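# Set the tripod's three feet on the three tape crosses

## Task

Return the small camera tripod to the table so that its three feet each sit centred on their own tape cross (one foot per cross) and the tripod is standing upright. If it tips over, the attempt is over. The placement only counts if the tripod stays that way on its own, not held by the robot. At the end, release it and move the gripper away.

## Robot and tools

Robot: one Franka FR3 arm (seven joints) with a Robotiq 2F-140 two-finger gripper. There is a single arm, so every command describes one gripper.

Frame: the scene frame has its origin on the table surface directly beneath the arm base. +z is up, and +y is to the left when facing along +x. Positions are in metres. Orientations are quaternions written w first (qw, qx, qy, qz). The base may be slightly tilted relative to the table, and the reported hand position can be a little off, more so when the arm is stretched far out.

Gripper geometry: the fingers point along the gripper's own +z axis and close along its y axis. end_effector_position is the point between the pads when they are closed. Closed fingertips stick out about 33 mm past it, or 9 mm when fully open. While closing, the tips travel about 24 mm farther from the arm, so leave that much clearance above the table.

The row format, shared by both motion tools, has 10 numbers: x, y, z, qw, qx, qy, qz, position, force_limit, speed. The first seven are an absolute target pose for the gripper in the scene frame. They are not offsets. The last three are gripper settings, each in [-1, 1]:
- position: +1 is fully open (140 mm). The pads touch at about -0.8. -1 closes until the fingers meet resistance.
- force_limit: grip strength, about 14 N at -1, 60 N at 0 and 107 N at +1.
- speed: how fast the fingers open or close, about 30 mm/s at -1, 140 at 0 and 250 at +1.

execute_actions(actions): takes a list of up to 15 actions. Each action is a table of up to 15 rows, and each row runs for one control step of 1/30 s. If an action has fewer than 15 rows, its last row is repeated for the remaining steps. An empty list only returns the current state and images. An action is rejected if its target lies more than 0.6 m from the gripper's starting position along any gripper axis. If the first action fails that check, or any action is malformed, nothing moves. To hold an orientation, repeat your chosen quaternion in every row rather than copying the reported one, which can drift.

Clipping: at each step the commanded pose is limited to within 70 mm and 16 degrees of the measured pose, and position takes priority over orientation. A distant target therefore needs several actions. After an action ends, the arm only finishes the last clipped step. 'Hand target' in the result shows where the controller is currently heading.

move(target, speed, blocking): target is one 10-number row, an absolute pose plus gripper settings. The gripper follows a straight line toward it and turns the shorter way. speed is in m/s, from 0.002 to 0.5, default 0.25. Rotation is capped at twice that value in rad/s. A path lasts 0.5 to 10 s and is cut off at 10 s. The path does not stop for obstacles, and the real hand can lag, wander, or go faster than requested. Faster contact and targets placed deeper past the contact point both push harder. The result adds a 'move:' line giving the outcome (done, off_target, moving, held, fault), the limits that applied (paced = pose was clipped, held = some steps were blocked), and the remaining distance. With blocking=false the result comes back after 0.5 s. Other moves and execute_actions calls are refused until a result shows the move has ended, so use wait or stop first.

wait(seconds): 0 to 10. Lets time pass with the last command held, and returns early if a running move finishes. stop(): brakes a running move. This needs room, more at higher speed. The fingers keep moving.

zoom_image(camera, region): camera is cam_high, cam_low or cam_wrist, each 504x504. region is [x0, y0, x1, y1] in pixels from the top-left, at most 504x504. show_instructions() shows the reference pages. read_manual() returns licence texts. finished_scene(scene) ends scene 1 or 2 and cannot be undone. Calibration data for the cameras is provided for projecting between pixels and world coordinates.

Reading results: object_status 0 = moving, 1 = blocked while opening, 2 = blocked while closing (an object is held), 3 = reached the target or pads touched. After closing with -1, check for 2. Stopped fingers stay put until the position value changes by at least 0.01. To squeeze harder, raise force_limit and switch position between -1 and -0.98. position_measured is in counts: 3 is open, 230 is pads touching. 'pose unreachable' means the clearance check changed or blocked the command, and the mount counts as part of the arm. Torque and external-torque lines are noisy estimates. Step readings list positions, and HELD marks steps that were held back.

Things to avoid: contact strong enough to reach a joint's load limit (waist and shoulder 20, upper arm roll and elbow 18, forearm roll, wrist pitch and wrist roll 12 N m; a held object's weight counts) triggers a 10 s stop. Holding loads heats the motors, and overheating triggers braking. Do not drop the tripod, slam it, push hard, tip it over, or knock anything off the table. Loose objects may occasionally be nudged by outside forces.

Suggested order: locate the tripod and the three crosses in the cameras. Grip the tripod gently. Lift it upright, rotate it so its feet line up with the crosses, and lower it slowly. Open the gripper, back away, check the result, then call finished_scene.

Each tool is called after ">>>" by a JSON object that holds its "api" and its "payload", one argument or row to a line.

## Session

>>> {"api": "execute_actions", "payload": {
  "actions": []
}}

Scene clock: 0.00 s.
end_effector_position=(+0.7950, -0.3636, +0.2710) position_measured=109 object_status=3 end_effector_quat_wxyz=(+0.490, +0.781, +0.376, +0.096)
Joint positions: [-0.215  0.534 -0.105 -1.597 -1.437  2.669 -1.614]
Joint velocities: [-0.     0.001 -0.001 -0.001  0.     0.    -0.002]
Joint torques (N m, as the joint torque sensors report them, + toward a larger angle): no reading
External joint torques (N m, as the arm's controller estimates them; a push from outside toward a larger angle lowers the number): no reading
Hand target: +0.795, -0.364, +0.271; +0.490, +0.781, +0.376, +0.096
camera_calibration (this result's frames):
cam_wrist: T_world_to_cam=[[0.399655, -0.359072, 0.843412, -0.673437], [-0.904589, -0.303346, 0.299499, 0.529783], [0.148305, -0.882637, -0.446046, -0.134423], [0, 0, 0, 1]] pos_world=[0.768314, -0.199751, 0.349356]

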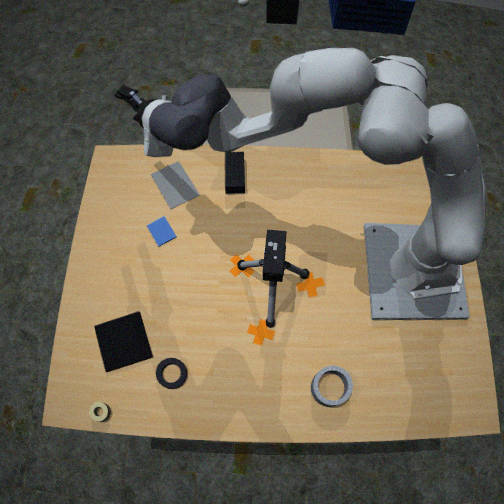

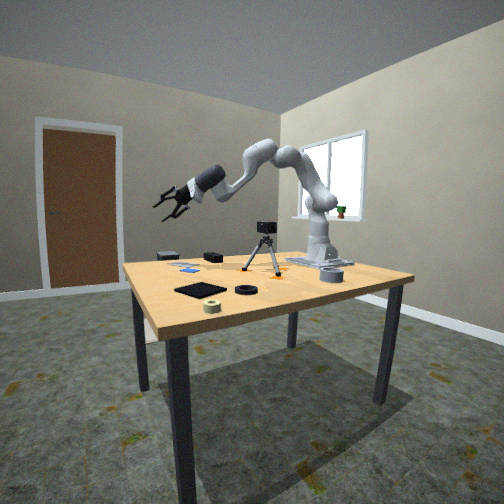

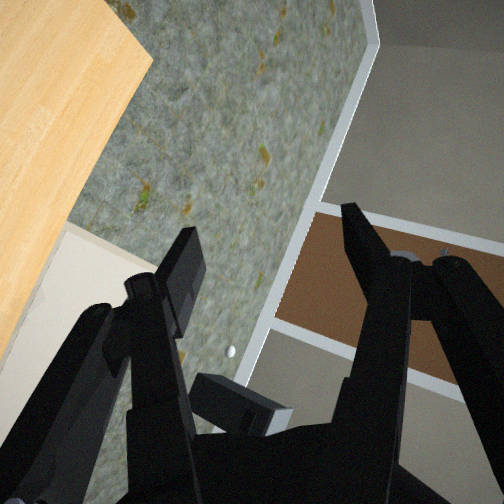

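>>> {"api": "show_instructions", "payload": {

}}

>>> {"api": "zoom_image", "payload": {
  "camera": "cam_high",
  "region": [205, 215, 345, 355]
}}

>>> {"api": "move", "payload": {
  "target": [0.415,0.045,0.37,0,0.69,-0.724,0,0.6,0.3,0],
  "speed": 0.35
}}

>>> {"api": "zoom_image", "payload": {
  "camera": "cam_low",
  "region": [200, 160, 330, 290]
}}

Reference images for this scene: manual page 1, manual page 2, manual page 3.

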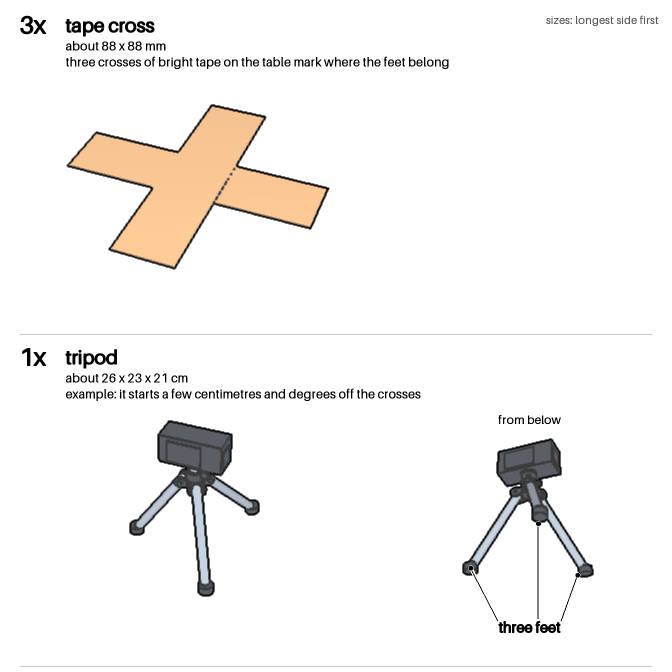

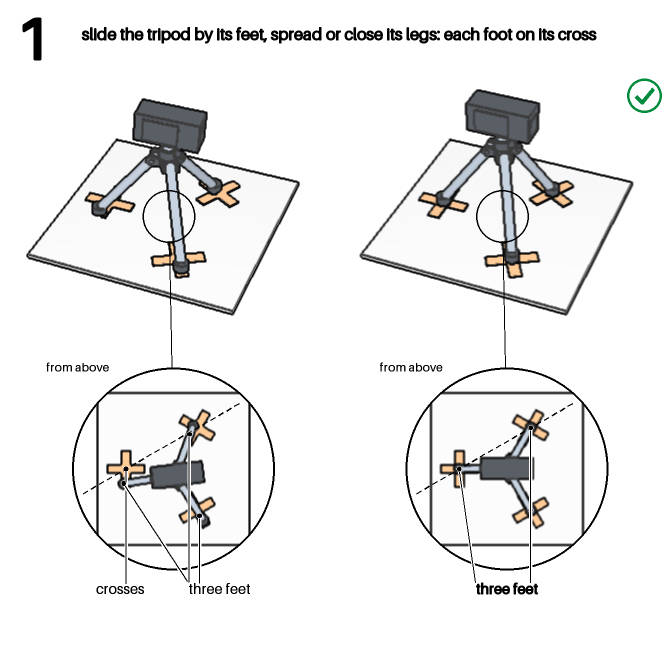

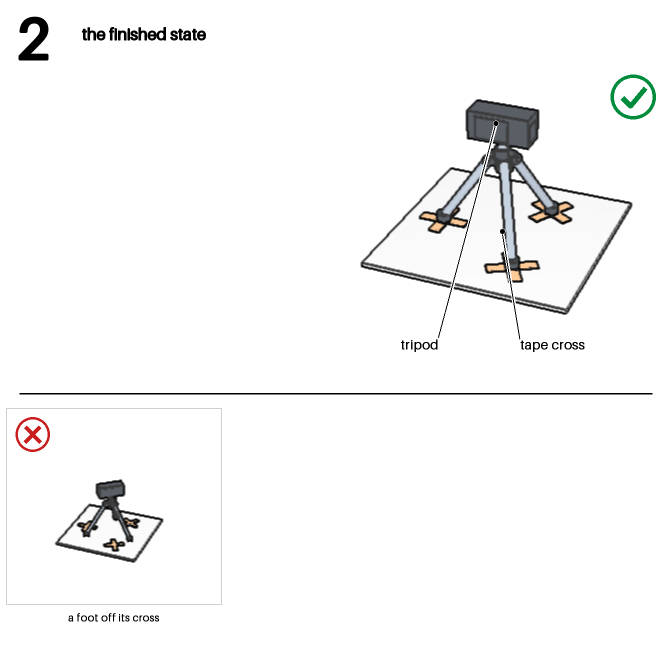

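Region (205, 215, 345, 355) of cam_high's 504x504 image, scaled by 3.600, with more detail than that image has.

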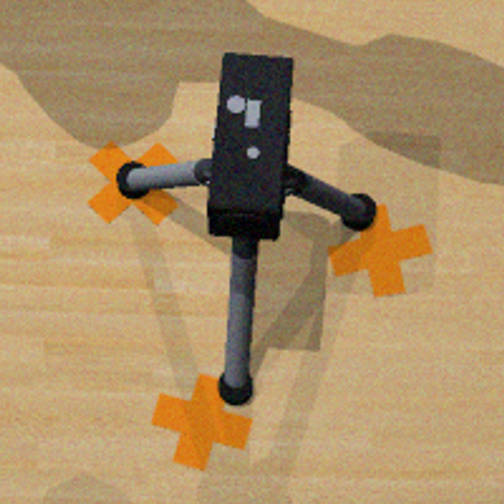

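Scene clock: 7.93 s.
end_effector_position=(+0.4211, +0.0565, +0.3737) position_measured=53 object_status=3 end_effector_quat_wxyz=(-0.007, +0.702, -0.712, -0.011)
Joint positions: [ 0.029 -0.425  0.111 -2.155  0.067  1.728  0.092]
Joint velocities: [ 0.001 -0.001 -0.001 -0.001  0.     0.002  0.028]
Joint torques (N m, as the joint torque sensors report them, + toward a larger angle): [ -0.48 -18.38  -1.66  22.82   1.54   2.92   0.1 ]
External joint torques (N m, as the arm's controller estimates them; a push from outside toward a larger angle lowers the number): [-0.58 -1.41 -0.02 -1.48  0.71  0.44  0.1 ]
Hand target: +0.421, +0.057, +0.373; -0.008, +0.697, -0.717, -0.011
Off the commanded pose: 0.014 m, 2 deg.
move: off_target
camera_calibration (this result's frames):
cam_wrist: T_world_to_cam=[[-0.986123, 0.164466, -0.0226262, 0.417829], [0.138837, 0.891715, 0.430778, -0.267771], [0.0910245, 0.421658, -0.902174, 0.458536], [0, 0, 0, 1]] pos_world=[0.407469, -0.0232895, 0.538483]

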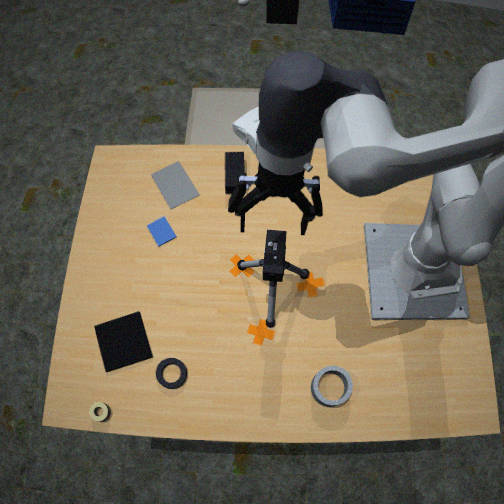

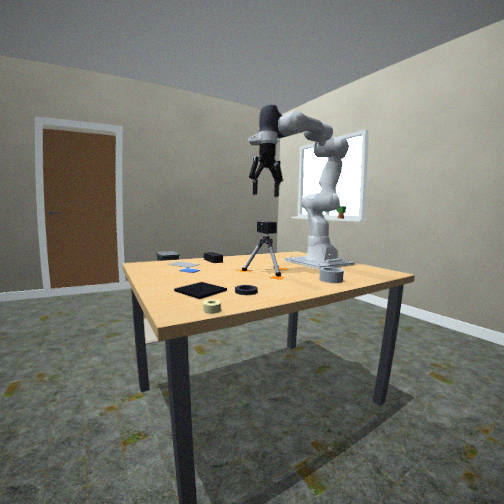

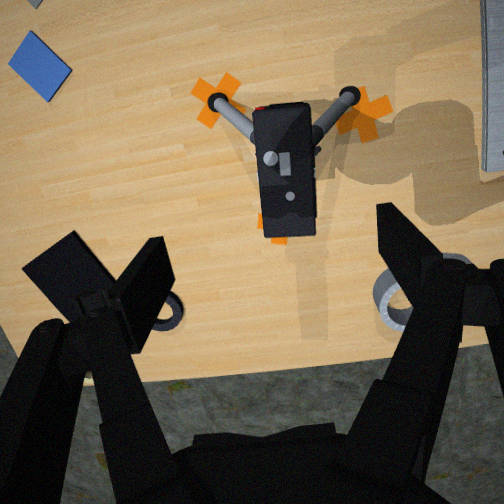

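Region (200, 160, 330, 290) of cam_low's 504x504 image, scaled by 3.877, with more detail than that image has.

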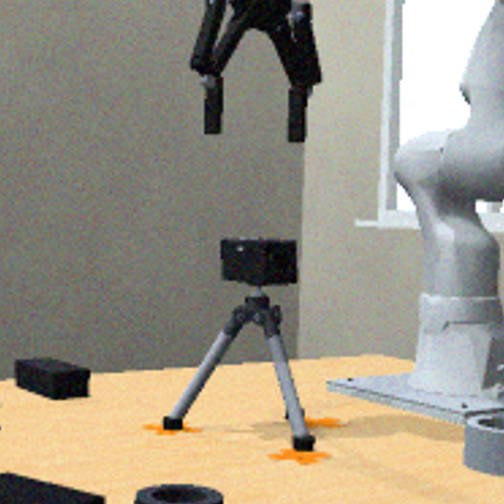

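>>> {"api": "move", "payload": {
  "target": [0.405,0.055,0.213,0,0.676,-0.737,0,0.3,0.3,0],
  "speed": 0.12
}}

Scene clock: 15.23 s.
end_effector_position=(+0.4036, +0.0564, +0.2145) position_measured=91 object_status=3 end_effector_quat_wxyz=(+0.000, +0.678, -0.735, +0.000)
Joint positions: [ 0.021 -0.403  0.16  -2.548  0.067  2.147  0.171]
Joint velocities: [-0.001 -0.    -0.    -0.001  0.002  0.012  0.01 ]
Joint torques (N m, as the joint torque sensors report them, + toward a larger angle): [ -0.24 -16.12  -2.14  22.08   0.75   2.94   0.14]
External joint torques (N m, as the arm's controller estimates them; a push from outside toward a larger angle lowers the number): [-0.3   0.48 -0.26 -1.25  0.09  0.46  0.14]
Hand target: +0.404, +0.056, +0.213; +0.000, +0.675, -0.738, +0.000
Off the commanded pose: 0.002 m, 0 deg.
move: done
camera_calibration (this result's frames):
cam_wrist: T_world_to_cam=[[-0.97283, 0.229243, -0.0324051, 0.390105], [0.196505, 0.891577, 0.408014, -0.21505], [0.122426, 0.39056, -0.9124, 0.307792], [0, 0, 0, 1]] pos_world=[0.384082, -0.0179062, 0.381214]

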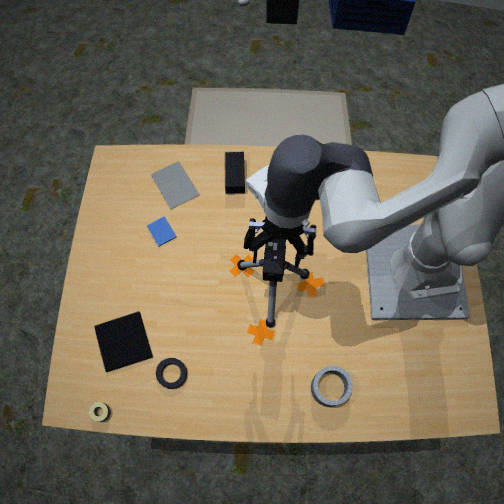

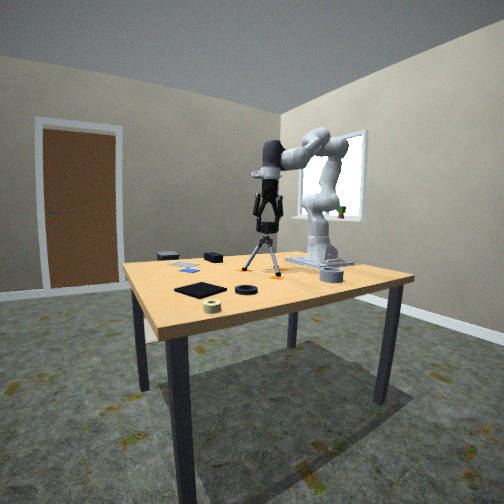

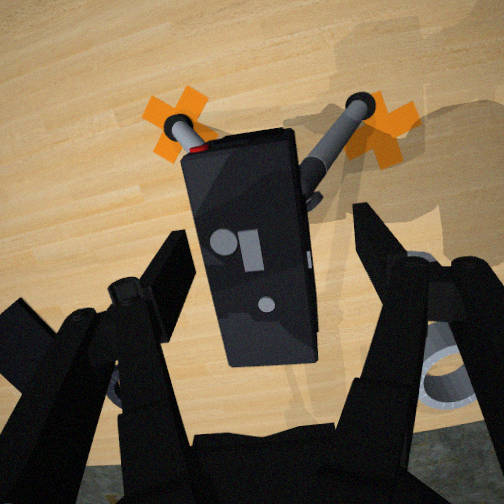

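>>> {"api": "move", "payload": {
  "target": [0.412,0.055,0.213,0,0.676,-0.737,0,0.3,0.3,0],
  "speed": 0.03
}}

>>> {"api": "move", "payload": {
  "target": [0.412,0.055,0.213,0,0.676,-0.737,0,-1,0.6,-0.5]
}}

>>> {"api": "move", "payload": {
  "target": [0.412,0.055,0.205,0,0.616,-0.788,0,-1,0.6,-0.5],
  "speed": 0.025
}}

>>> {"api": "zoom_image", "payload": {
  "camera": "cam_high",
  "region": [205, 215, 345, 355]
}}

>>> {"api": "zoom_image", "payload": {
  "camera": "cam_low",
  "region": [225, 210, 305, 290]
}}

Scene clock: 20.27 s.
end_effector_position=(+0.4099, +0.0561, +0.2121) position_measured=91 object_status=3 end_effector_quat_wxyz=(+0.001, +0.676, -0.737, -0.001)
Joint positions: [ 0.018 -0.377  0.16  -2.531  0.064  2.153  0.174]
Joint velocities: [-0.002  0.003 -0.002  0.003 -0.001  0.003 -0.002]
Joint torques (N m, as the joint torque sensors report them, + toward a larger angle): [ -0.65 -17.06  -3.41  24.46   0.07   2.89  -0.12]
External joint torques (N m, as the arm's controller estimates them; a push from outside toward a larger angle lowers the number): [-0.69  0.44 -1.63  1.2  -0.59  0.42 -0.12]
Hand target: +0.412, +0.055, +0.213; +0.000, +0.676, -0.737, +0.000
Off the commanded pose: 0.003 m, 0 deg.
move: done
camera_calibration (this result's frames):
cam_wrist: T_world_to_cam=[[-0.971964, 0.233357, -0.0288029, 0.394862], [0.201647, 0.890286, 0.408325, -0.21713], [0.120928, 0.391069, -0.912382, 0.305532], [0, 0, 0, 1]] pos_world=[0.390628, -0.0183198, 0.378795]

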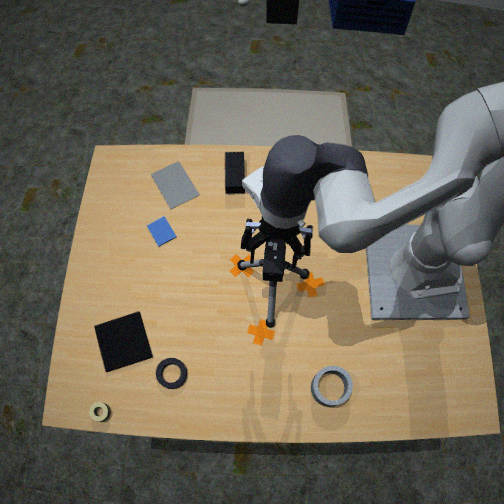

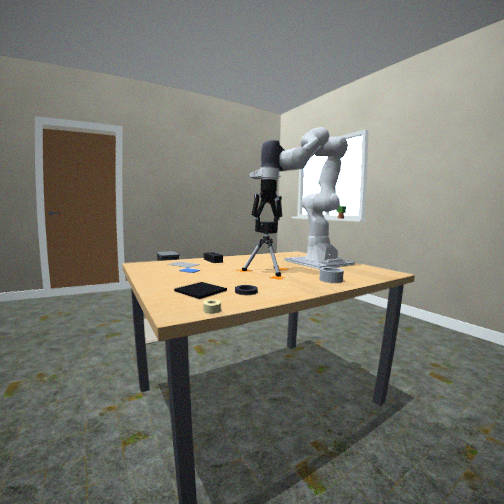

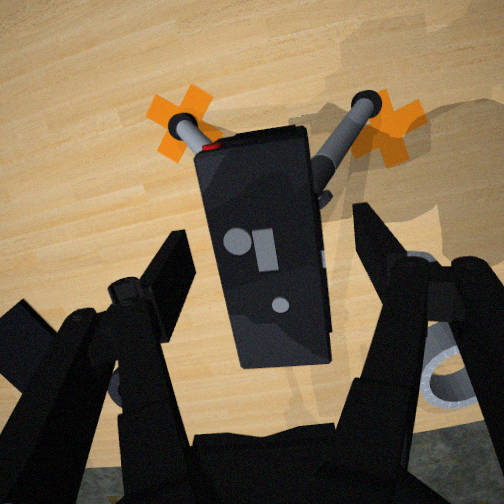

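Scene clock: 21.03 s.
end_effector_position=(+0.4098, +0.0561, +0.2117) position_measured=164 object_status=2 end_effector_quat_wxyz=(+0.002, +0.676, -0.737, -0.002)
Joint positions: [ 0.017 -0.375  0.16  -2.53   0.064  2.153  0.174]
Joint velocities: [ 0.     0.    -0.001  0.001 -0.001 -0.001  0.   ]
Joint torques (N m, as the joint torque sensors report them, + toward a larger angle): [ -0.4  -17.49  -3.13  24.54   0.16   2.98  -0.11]
External joint torques (N m, as the arm's controller estimates them; a push from outside toward a larger angle lowers the number): [-0.49 -0.02 -1.41  1.27 -0.5   0.51 -0.11]
Hand target: +0.412, +0.055, +0.213; +0.000, +0.676, -0.737, +0.000
Off the commanded pose: 0.003 m, 0 deg.
move: done
camera_calibration (this result's frames):
cam_wrist: T_world_to_cam=[[-0.972009, 0.233317, -0.0276082, 0.39452], [0.202127, 0.890343, 0.407964, -0.217027], [0.119766, 0.390965, -0.91258, 0.305747], [0, 0, 0, 1]] pos_world=[0.390726, -0.0183565, 0.37845]

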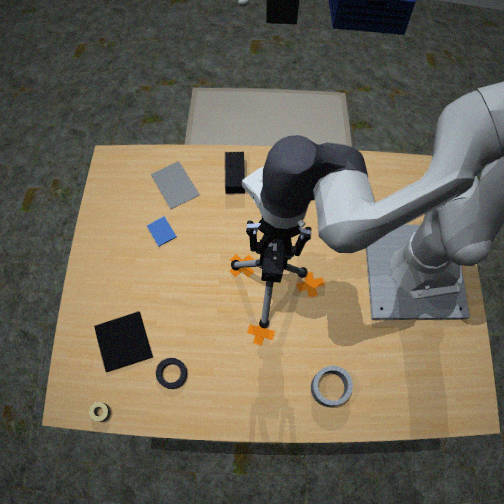

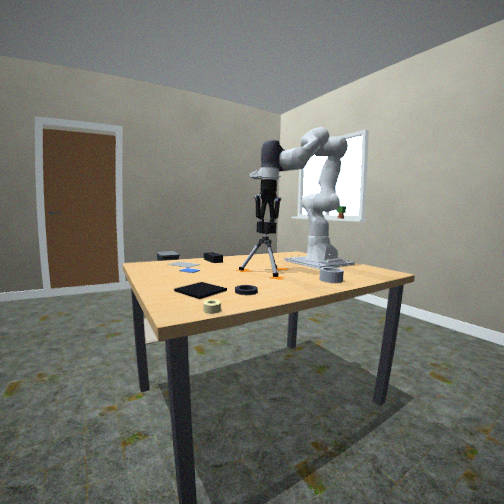

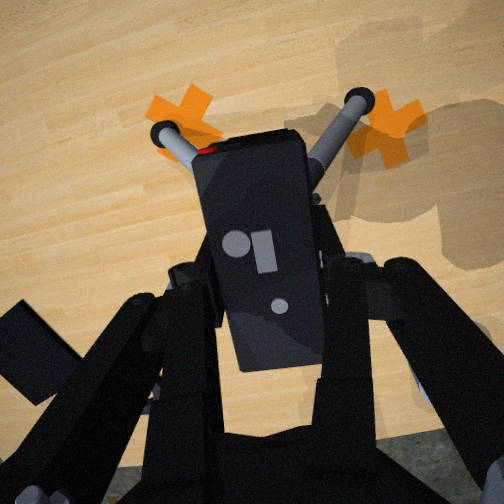

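Scene clock: 24.43 s.
end_effector_position=(+0.4138, +0.0540, +0.2075) position_measured=164 object_status=2 end_effector_quat_wxyz=(+0.001, -0.624, +0.781, -0.003)
Joint positions: [-0.026 -0.37   0.199 -2.537  0.076  2.177  0.299]
Joint velocities: [-0.004 -0.001  0.005 -0.001 -0.     0.002  0.02 ]
Joint torques (N m, as the joint torque sensors report them, + toward a larger angle): [ -0.53 -16.11  -1.96  21.32   2.3    2.72   0.53]
External joint torques (N m, as the arm's controller estimates them; a push from outside toward a larger angle lowers the number): [-0.64  1.46  0.12 -1.93  1.63  0.22  0.51]
Hand target: +0.412, +0.055, +0.205; +0.000, -0.616, +0.788, +0.000
Off the commanded pose: 0.003 m, 1 deg.
move: done
camera_calibration (this result's frames):
cam_wrist: T_world_to_cam=[[-0.930345, 0.364638, -0.0386801, 0.376705], [0.318439, 0.855733, 0.407821, -0.260527], [0.181807, 0.367097, -0.912242, 0.277786], [0, 0, 0, 1]] pos_world=[0.382924, -0.0163936, 0.374227]

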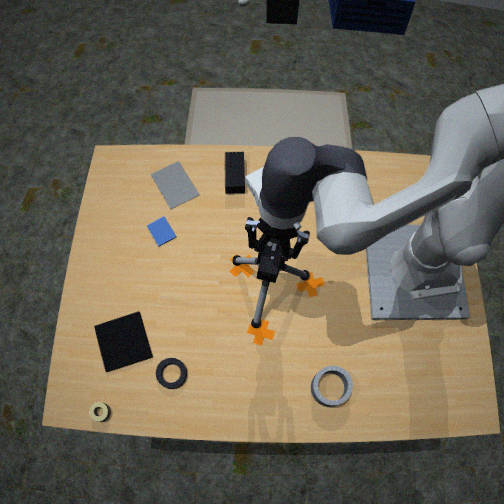

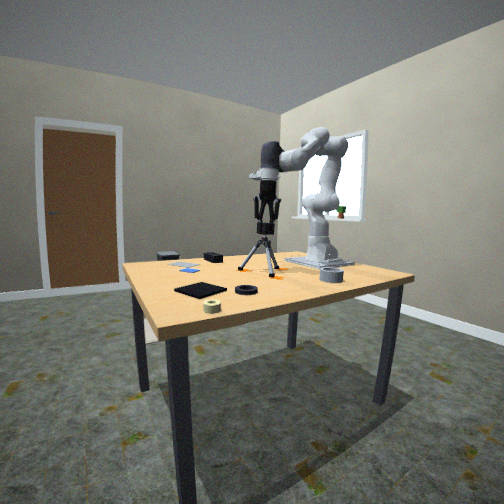

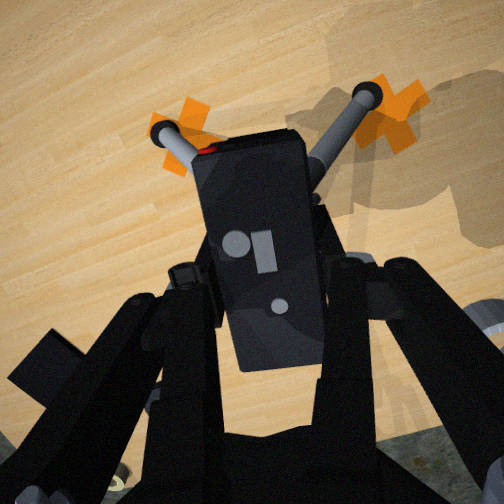

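Region (205, 215, 345, 355) of cam_high's 504x504 image, scaled by 3.600, with more detail than that image has.

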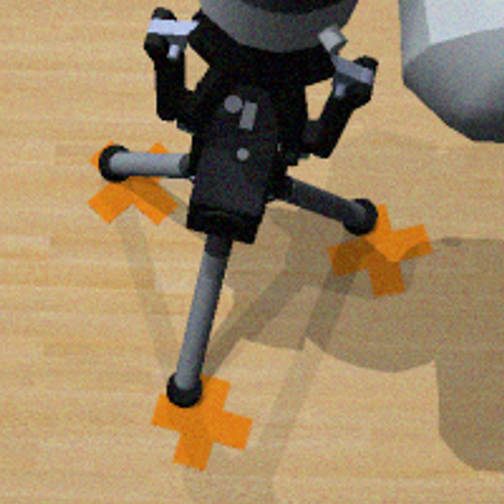

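Region (225, 210, 305, 290) of cam_low's 504x504 image, scaled by 6.300, with more detail than that image has.

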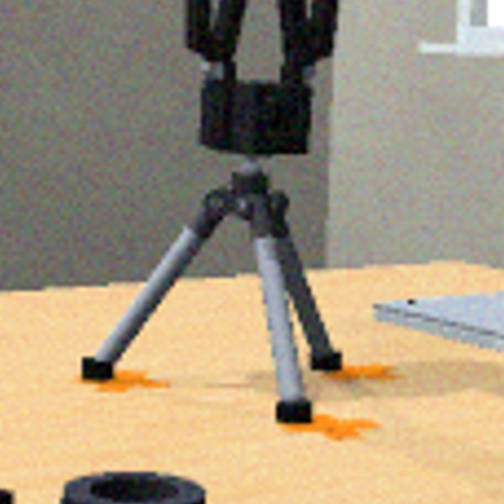

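>>> {"api": "move", "payload": {
  "target": [0.413,0.056,0.222,0,0.616,-0.788,0,-1,0.6,-0.5],
  "speed": 0.03
}}

>>> {"api": "move", "payload": {
  "target": [0.412,0.061,0.22,0.004,0.616,-0.788,-0.03,-1,0.6,-0.5],
  "speed": 0.03
}}

>>> {"api": "move", "payload": {
  "target": [0.412,0.061,0.21,0.004,0.616,-0.788,-0.03,-1,0.6,-0.5],
  "speed": 0.01
}}

>>> {"api": "zoom_image", "payload": {
  "camera": "cam_high",
  "region": [205, 215, 345, 355]
}}

Scene clock: 35.73 s.
end_effector_position=(+0.4111, +0.0554, +0.2184) position_measured=164 object_status=2 end_effector_quat_wxyz=(-0.003, -0.619, +0.785, +0.001)
Joint positions: [-0.027 -0.381  0.2   -2.514  0.079  2.132  0.311]
Joint velocities: [ 0.001 -0.     0.001  0.001  0.001 -0.02   0.008]
Joint torques (N m, as the joint torque sensors report them, + toward a larger angle): [  0.3  -20.    -3.31  26.11   1.34   2.65   0.1 ]
External joint torques (N m, as the arm's controller estimates them; a push from outside toward a larger angle lowers the number): [ 0.08 -2.72 -1.28  2.69  0.67  0.19  0.1 ]
Hand target: +0.413, +0.056, +0.222; +0.000, -0.616, +0.788, +0.000
Off the commanded pose: 0.004 m, 1 deg.
move: off_target
camera_calibration (this result's frames):
cam_wrist: T_world_to_cam=[[-0.925898, 0.376768, -0.0275598, 0.369247], [0.334242, 0.851019, 0.40503, -0.270886], [0.176056, 0.365805, -0.913888, 0.290483], [0, 0, 0, 1]] pos_world=[0.381285, -0.0148515, 0.385362]

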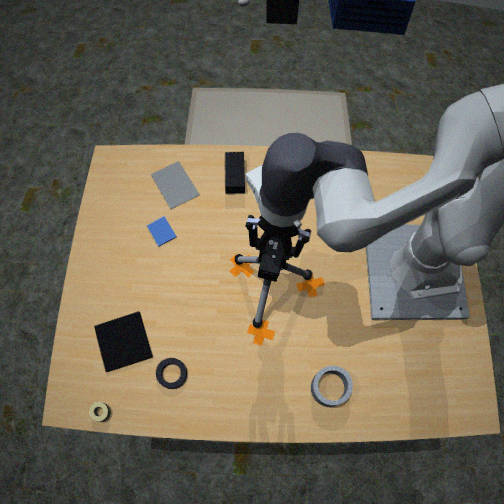

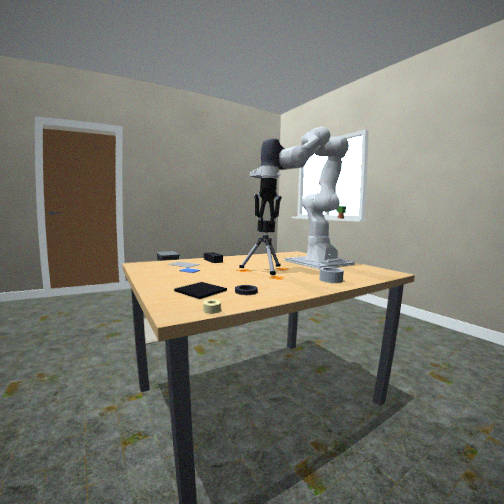

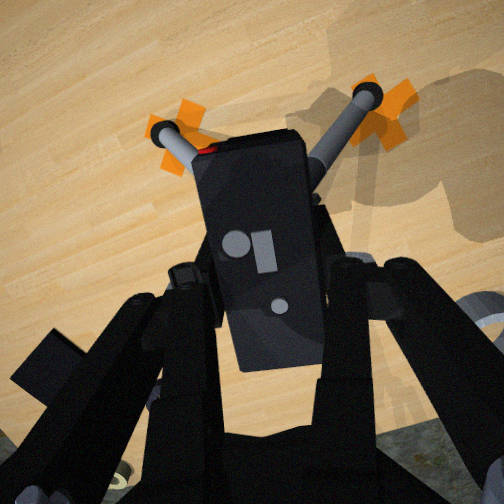

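Scene clock: 36.93 s.
end_effector_position=(+0.4102, +0.0597, +0.2175) position_measured=164 object_status=2 end_effector_quat_wxyz=(-0.007, -0.613, +0.789, +0.030)
Joint positions: [-0.024 -0.346  0.18  -2.479  0.113  2.092  0.293]
Joint velocities: [-0.     0.002 -0.001  0.003  0.006 -0.012 -0.013]
Joint torques (N m, as the joint torque sensors report them, + toward a larger angle): [  1.95 -19.86  -3.97  26.38   1.38   2.51  -0.32]
External joint torques (N m, as the arm's controller estimates them; a push from outside toward a larger angle lowers the number): [ 1.87 -1.28 -2.15  2.95  0.68  0.13 -0.32]
Hand target: +0.412, +0.061, +0.220; -0.004, -0.616, +0.787, +0.030
Off the commanded pose: 0.003 m, 0 deg.
move: done
camera_calibration (this result's frames):
cam_wrist: T_world_to_cam=[[-0.920703, 0.389432, 0.0254629, 0.352316], [0.362671, 0.829685, 0.424373, -0.288511], [0.144138, 0.399956, -0.905129, 0.297405], [0, 0, 0, 1]] pos_world=[0.386145, -0.0167794, 0.382655]

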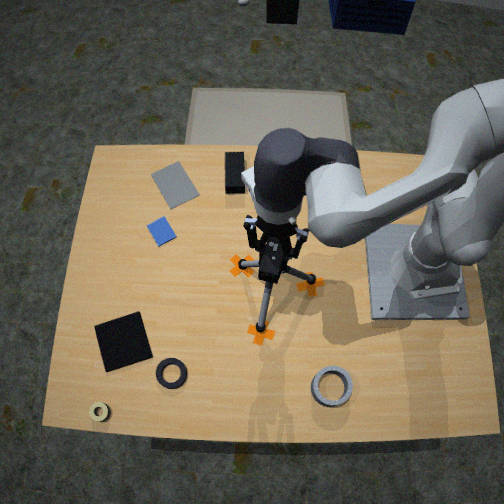

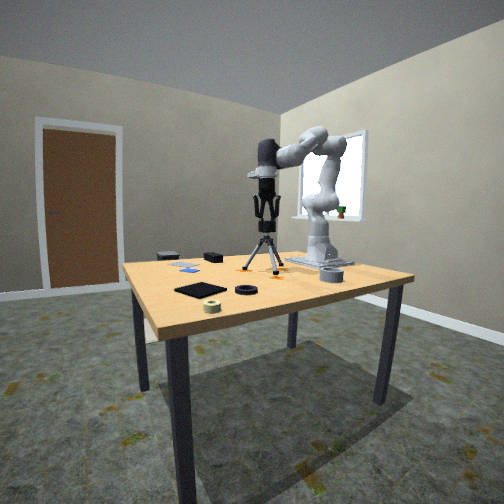

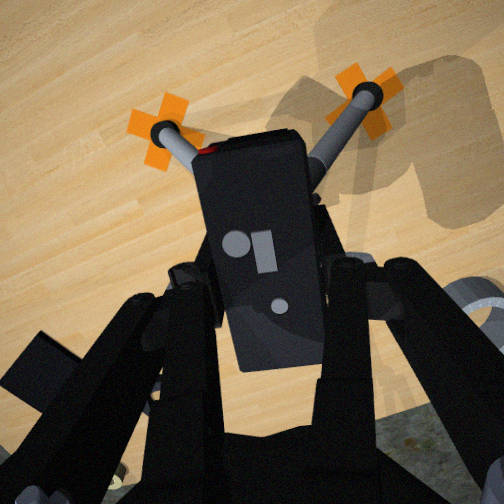

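Scene clock: 37.93 s.
end_effector_position=(+0.4078, +0.0613, +0.2121) position_measured=164 object_status=2 end_effector_quat_wxyz=(-0.009, -0.614, +0.789, +0.033)
Joint positions: [-0.021 -0.34   0.18  -2.487  0.116  2.099  0.293]
Joint velocities: [ 0.001  0.002 -0.001 -0.001  0.002  0.    -0.001]
Joint torques (N m, as the joint torque sensors report them, + toward a larger angle): [  0.71 -15.33  -3.45  21.91   0.57   5.37  -0.41]
External joint torques (N m, as the arm's controller estimates them; a push from outside toward a larger angle lowers the number): [ 0.65  3.25 -1.64 -1.32 -0.12  3.03 -0.41]
Hand target: +0.412, +0.061, +0.210; -0.004, -0.616, +0.788, +0.030
Off the commanded pose: 0.005 m, 1 deg.
move: off_target
camera_calibration (this result's frames):
cam_wrist: T_world_to_cam=[[-0.920856, 0.388478, 0.0333086, 0.348093], [0.365051, 0.828998, 0.423673, -0.287441], [0.136975, 0.402301, -0.905202, 0.29499], [0, 0, 0, 1]] pos_world=[0.385068, -0.0156135, 0.377213]

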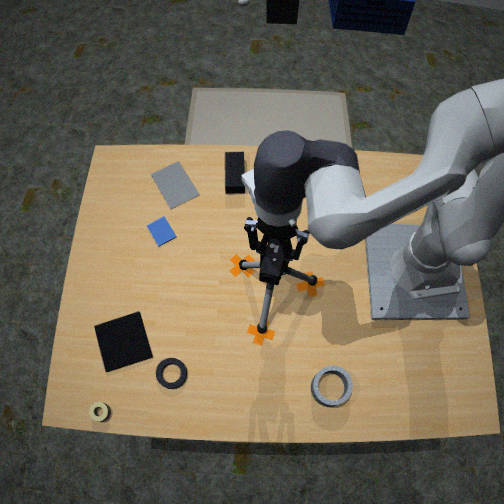

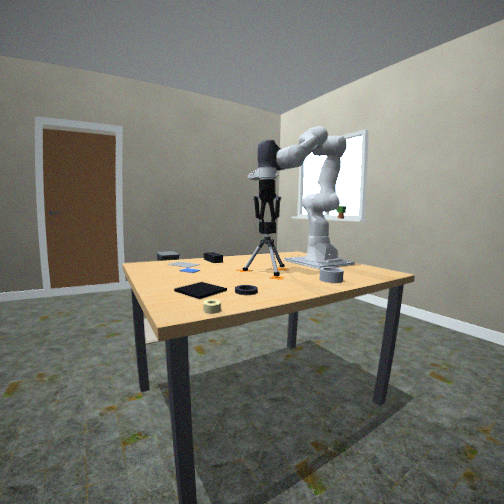

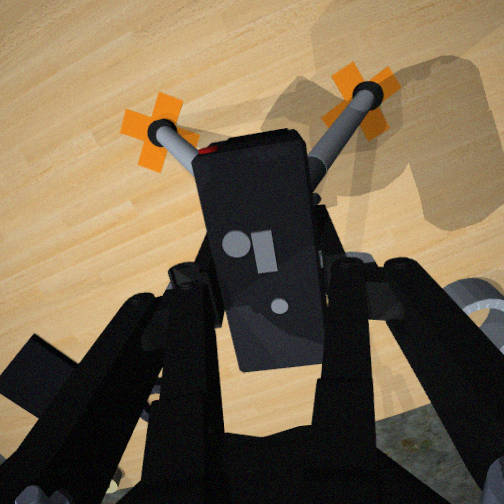

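Region (205, 215, 345, 355) of cam_high's 504x504 image, scaled by 3.600, with more detail than that image has.

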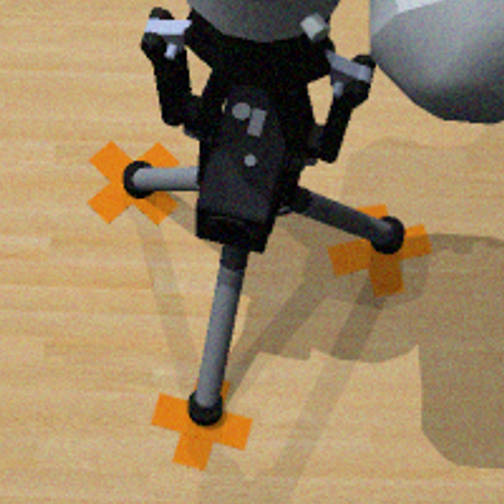

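>>> {"api": "move", "payload": {
  "target": [0.409,0.063,0.221,0.004,0.616,-0.788,-0.03,-1,0.6,-0.5],
  "speed": 0.02
}}

>>> {"api": "move", "payload": {
  "target": [0.4065,0.073,0.213,0.001,0.612,-0.791,-0.008,-1,0.6,-0.5],
  "speed": 0.02
}}

>>> {"api": "zoom_image", "payload": {
  "camera": "cam_high",
  "region": [205, 215, 345, 355]
}}

>>> {"api": "zoom_image", "payload": {
  "camera": "cam_low",
  "region": [225, 210, 305, 290]
}}

Scene clock: 45.67 s.
end_effector_position=(+0.4068, +0.0615, +0.2172) position_measured=164 object_status=2 end_effector_quat_wxyz=(-0.008, -0.614, +0.789, +0.031)
Joint positions: [-0.02  -0.352  0.18  -2.485  0.116  2.088  0.294]
Joint velocities: [-0.     0.    -0.002 -0.    -0.    -0.007  0.   ]
Joint torques (N m, as the joint torque sensors report them, + toward a larger angle): [  1.78 -21.11  -3.01  26.16   1.35   2.42  -0.27]
External joint torques (N m, as the arm's controller estimates them; a push from outside toward a larger angle lowers the number): [ 1.68 -2.93 -1.17  2.86  0.65  0.07 -0.27]
Hand target: +0.409, +0.063, +0.221; -0.004, -0.616, +0.787, +0.030
Off the commanded pose: 0.005 m, 1 deg.
move: off_target
camera_calibration (this result's frames):
cam_wrist: T_world_to_cam=[[-0.921248, 0.387837, 0.0297581, 0.347911], [0.362961, 0.829605, 0.424281, -0.288714], [0.139864, 0.401669, -0.905042, 0.298532], [0, 0, 0, 1]] pos_world=[0.38355, -0.0153249, 0.382327]

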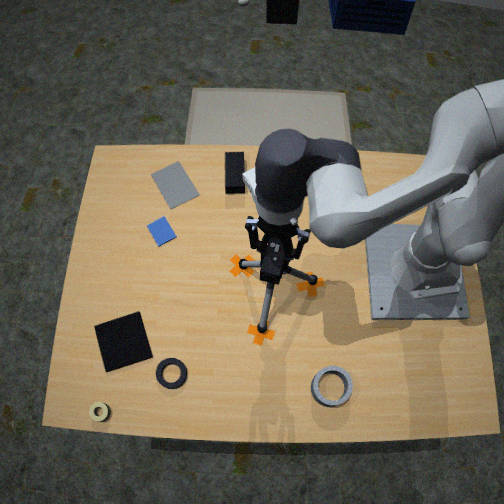

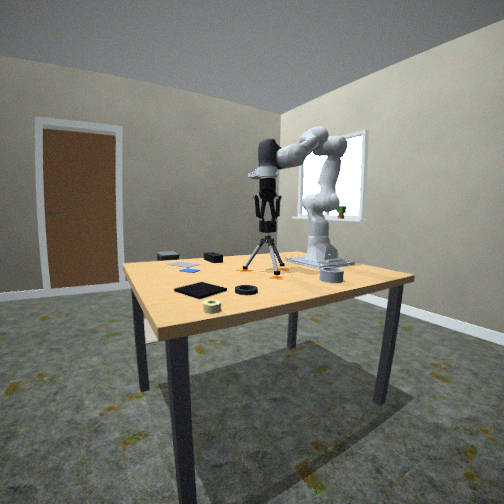

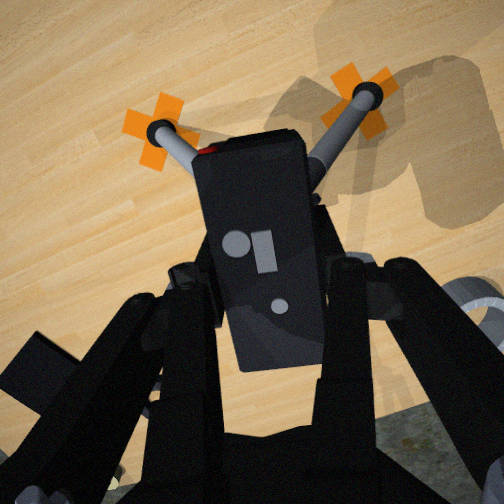

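Scene clock: 47.13 s.
end_effector_position=(+0.4039, +0.0737, +0.2108) position_measured=164 object_status=2 end_effector_quat_wxyz=(-0.005, -0.615, +0.788, +0.012)
Joint positions: [-0.021 -0.375  0.229 -2.524  0.111  2.134  0.335]
Joint velocities: [-0.004 -0.001  0.006 -0.001 -0.001  0.012  0.019]
Joint torques (N m, as the joint torque sensors report them, + toward a larger angle): [ -0.29 -20.67  -2.72  22.77   0.08   3.29   0.07]
External joint torques (N m, as the arm's controller estimates them; a push from outside toward a larger angle lowers the number): [-0.34 -3.4  -0.28 -0.57 -0.59  0.85  0.06]
Hand target: +0.407, +0.073, +0.213; -0.001, -0.612, +0.791, +0.008
Off the commanded pose: 0.003 m, 1 deg.
move: done
camera_calibration (this result's frames):
cam_wrist: T_world_to_cam=[[-0.922819, 0.385176, -0.00671131, 0.349131], [0.34843, 0.841959, 0.411949, -0.287561], [0.164324, 0.377816, -0.911182, 0.281395], [0, 0, 0, 1]] pos_world=[0.37614, 0.00132191, 0.377205]

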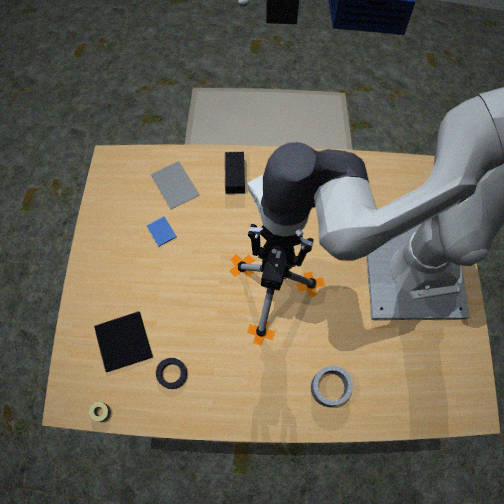

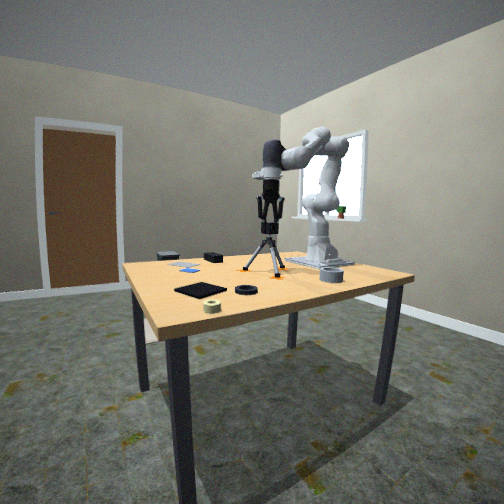

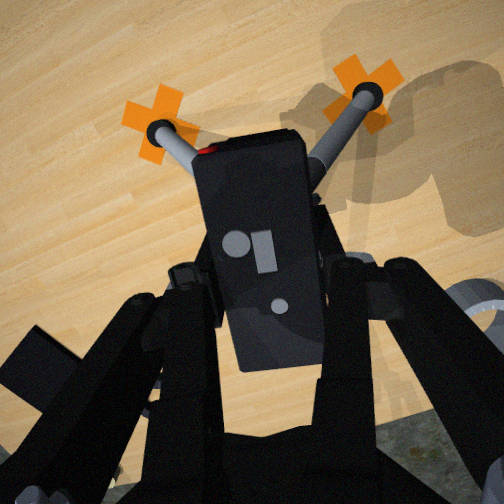

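Region (205, 215, 345, 355) of cam_high's 504x504 image, scaled by 3.600, with more detail than that image has.

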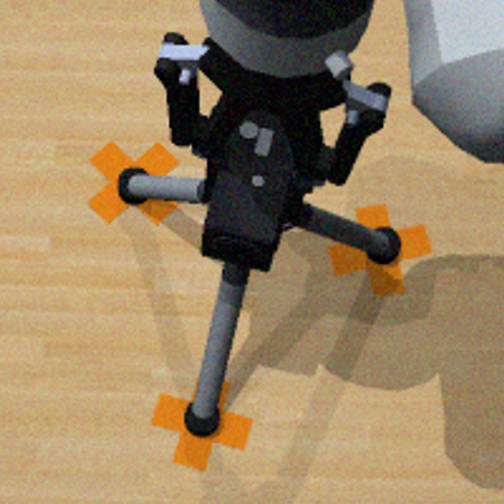

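Region (225, 210, 305, 290) of cam_low's 504x504 image, scaled by 6.300, with more detail than that image has.

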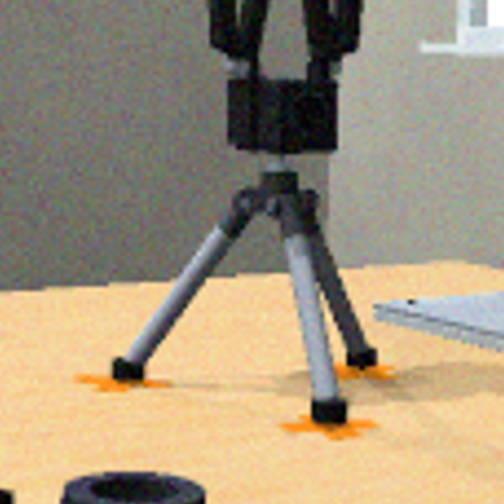

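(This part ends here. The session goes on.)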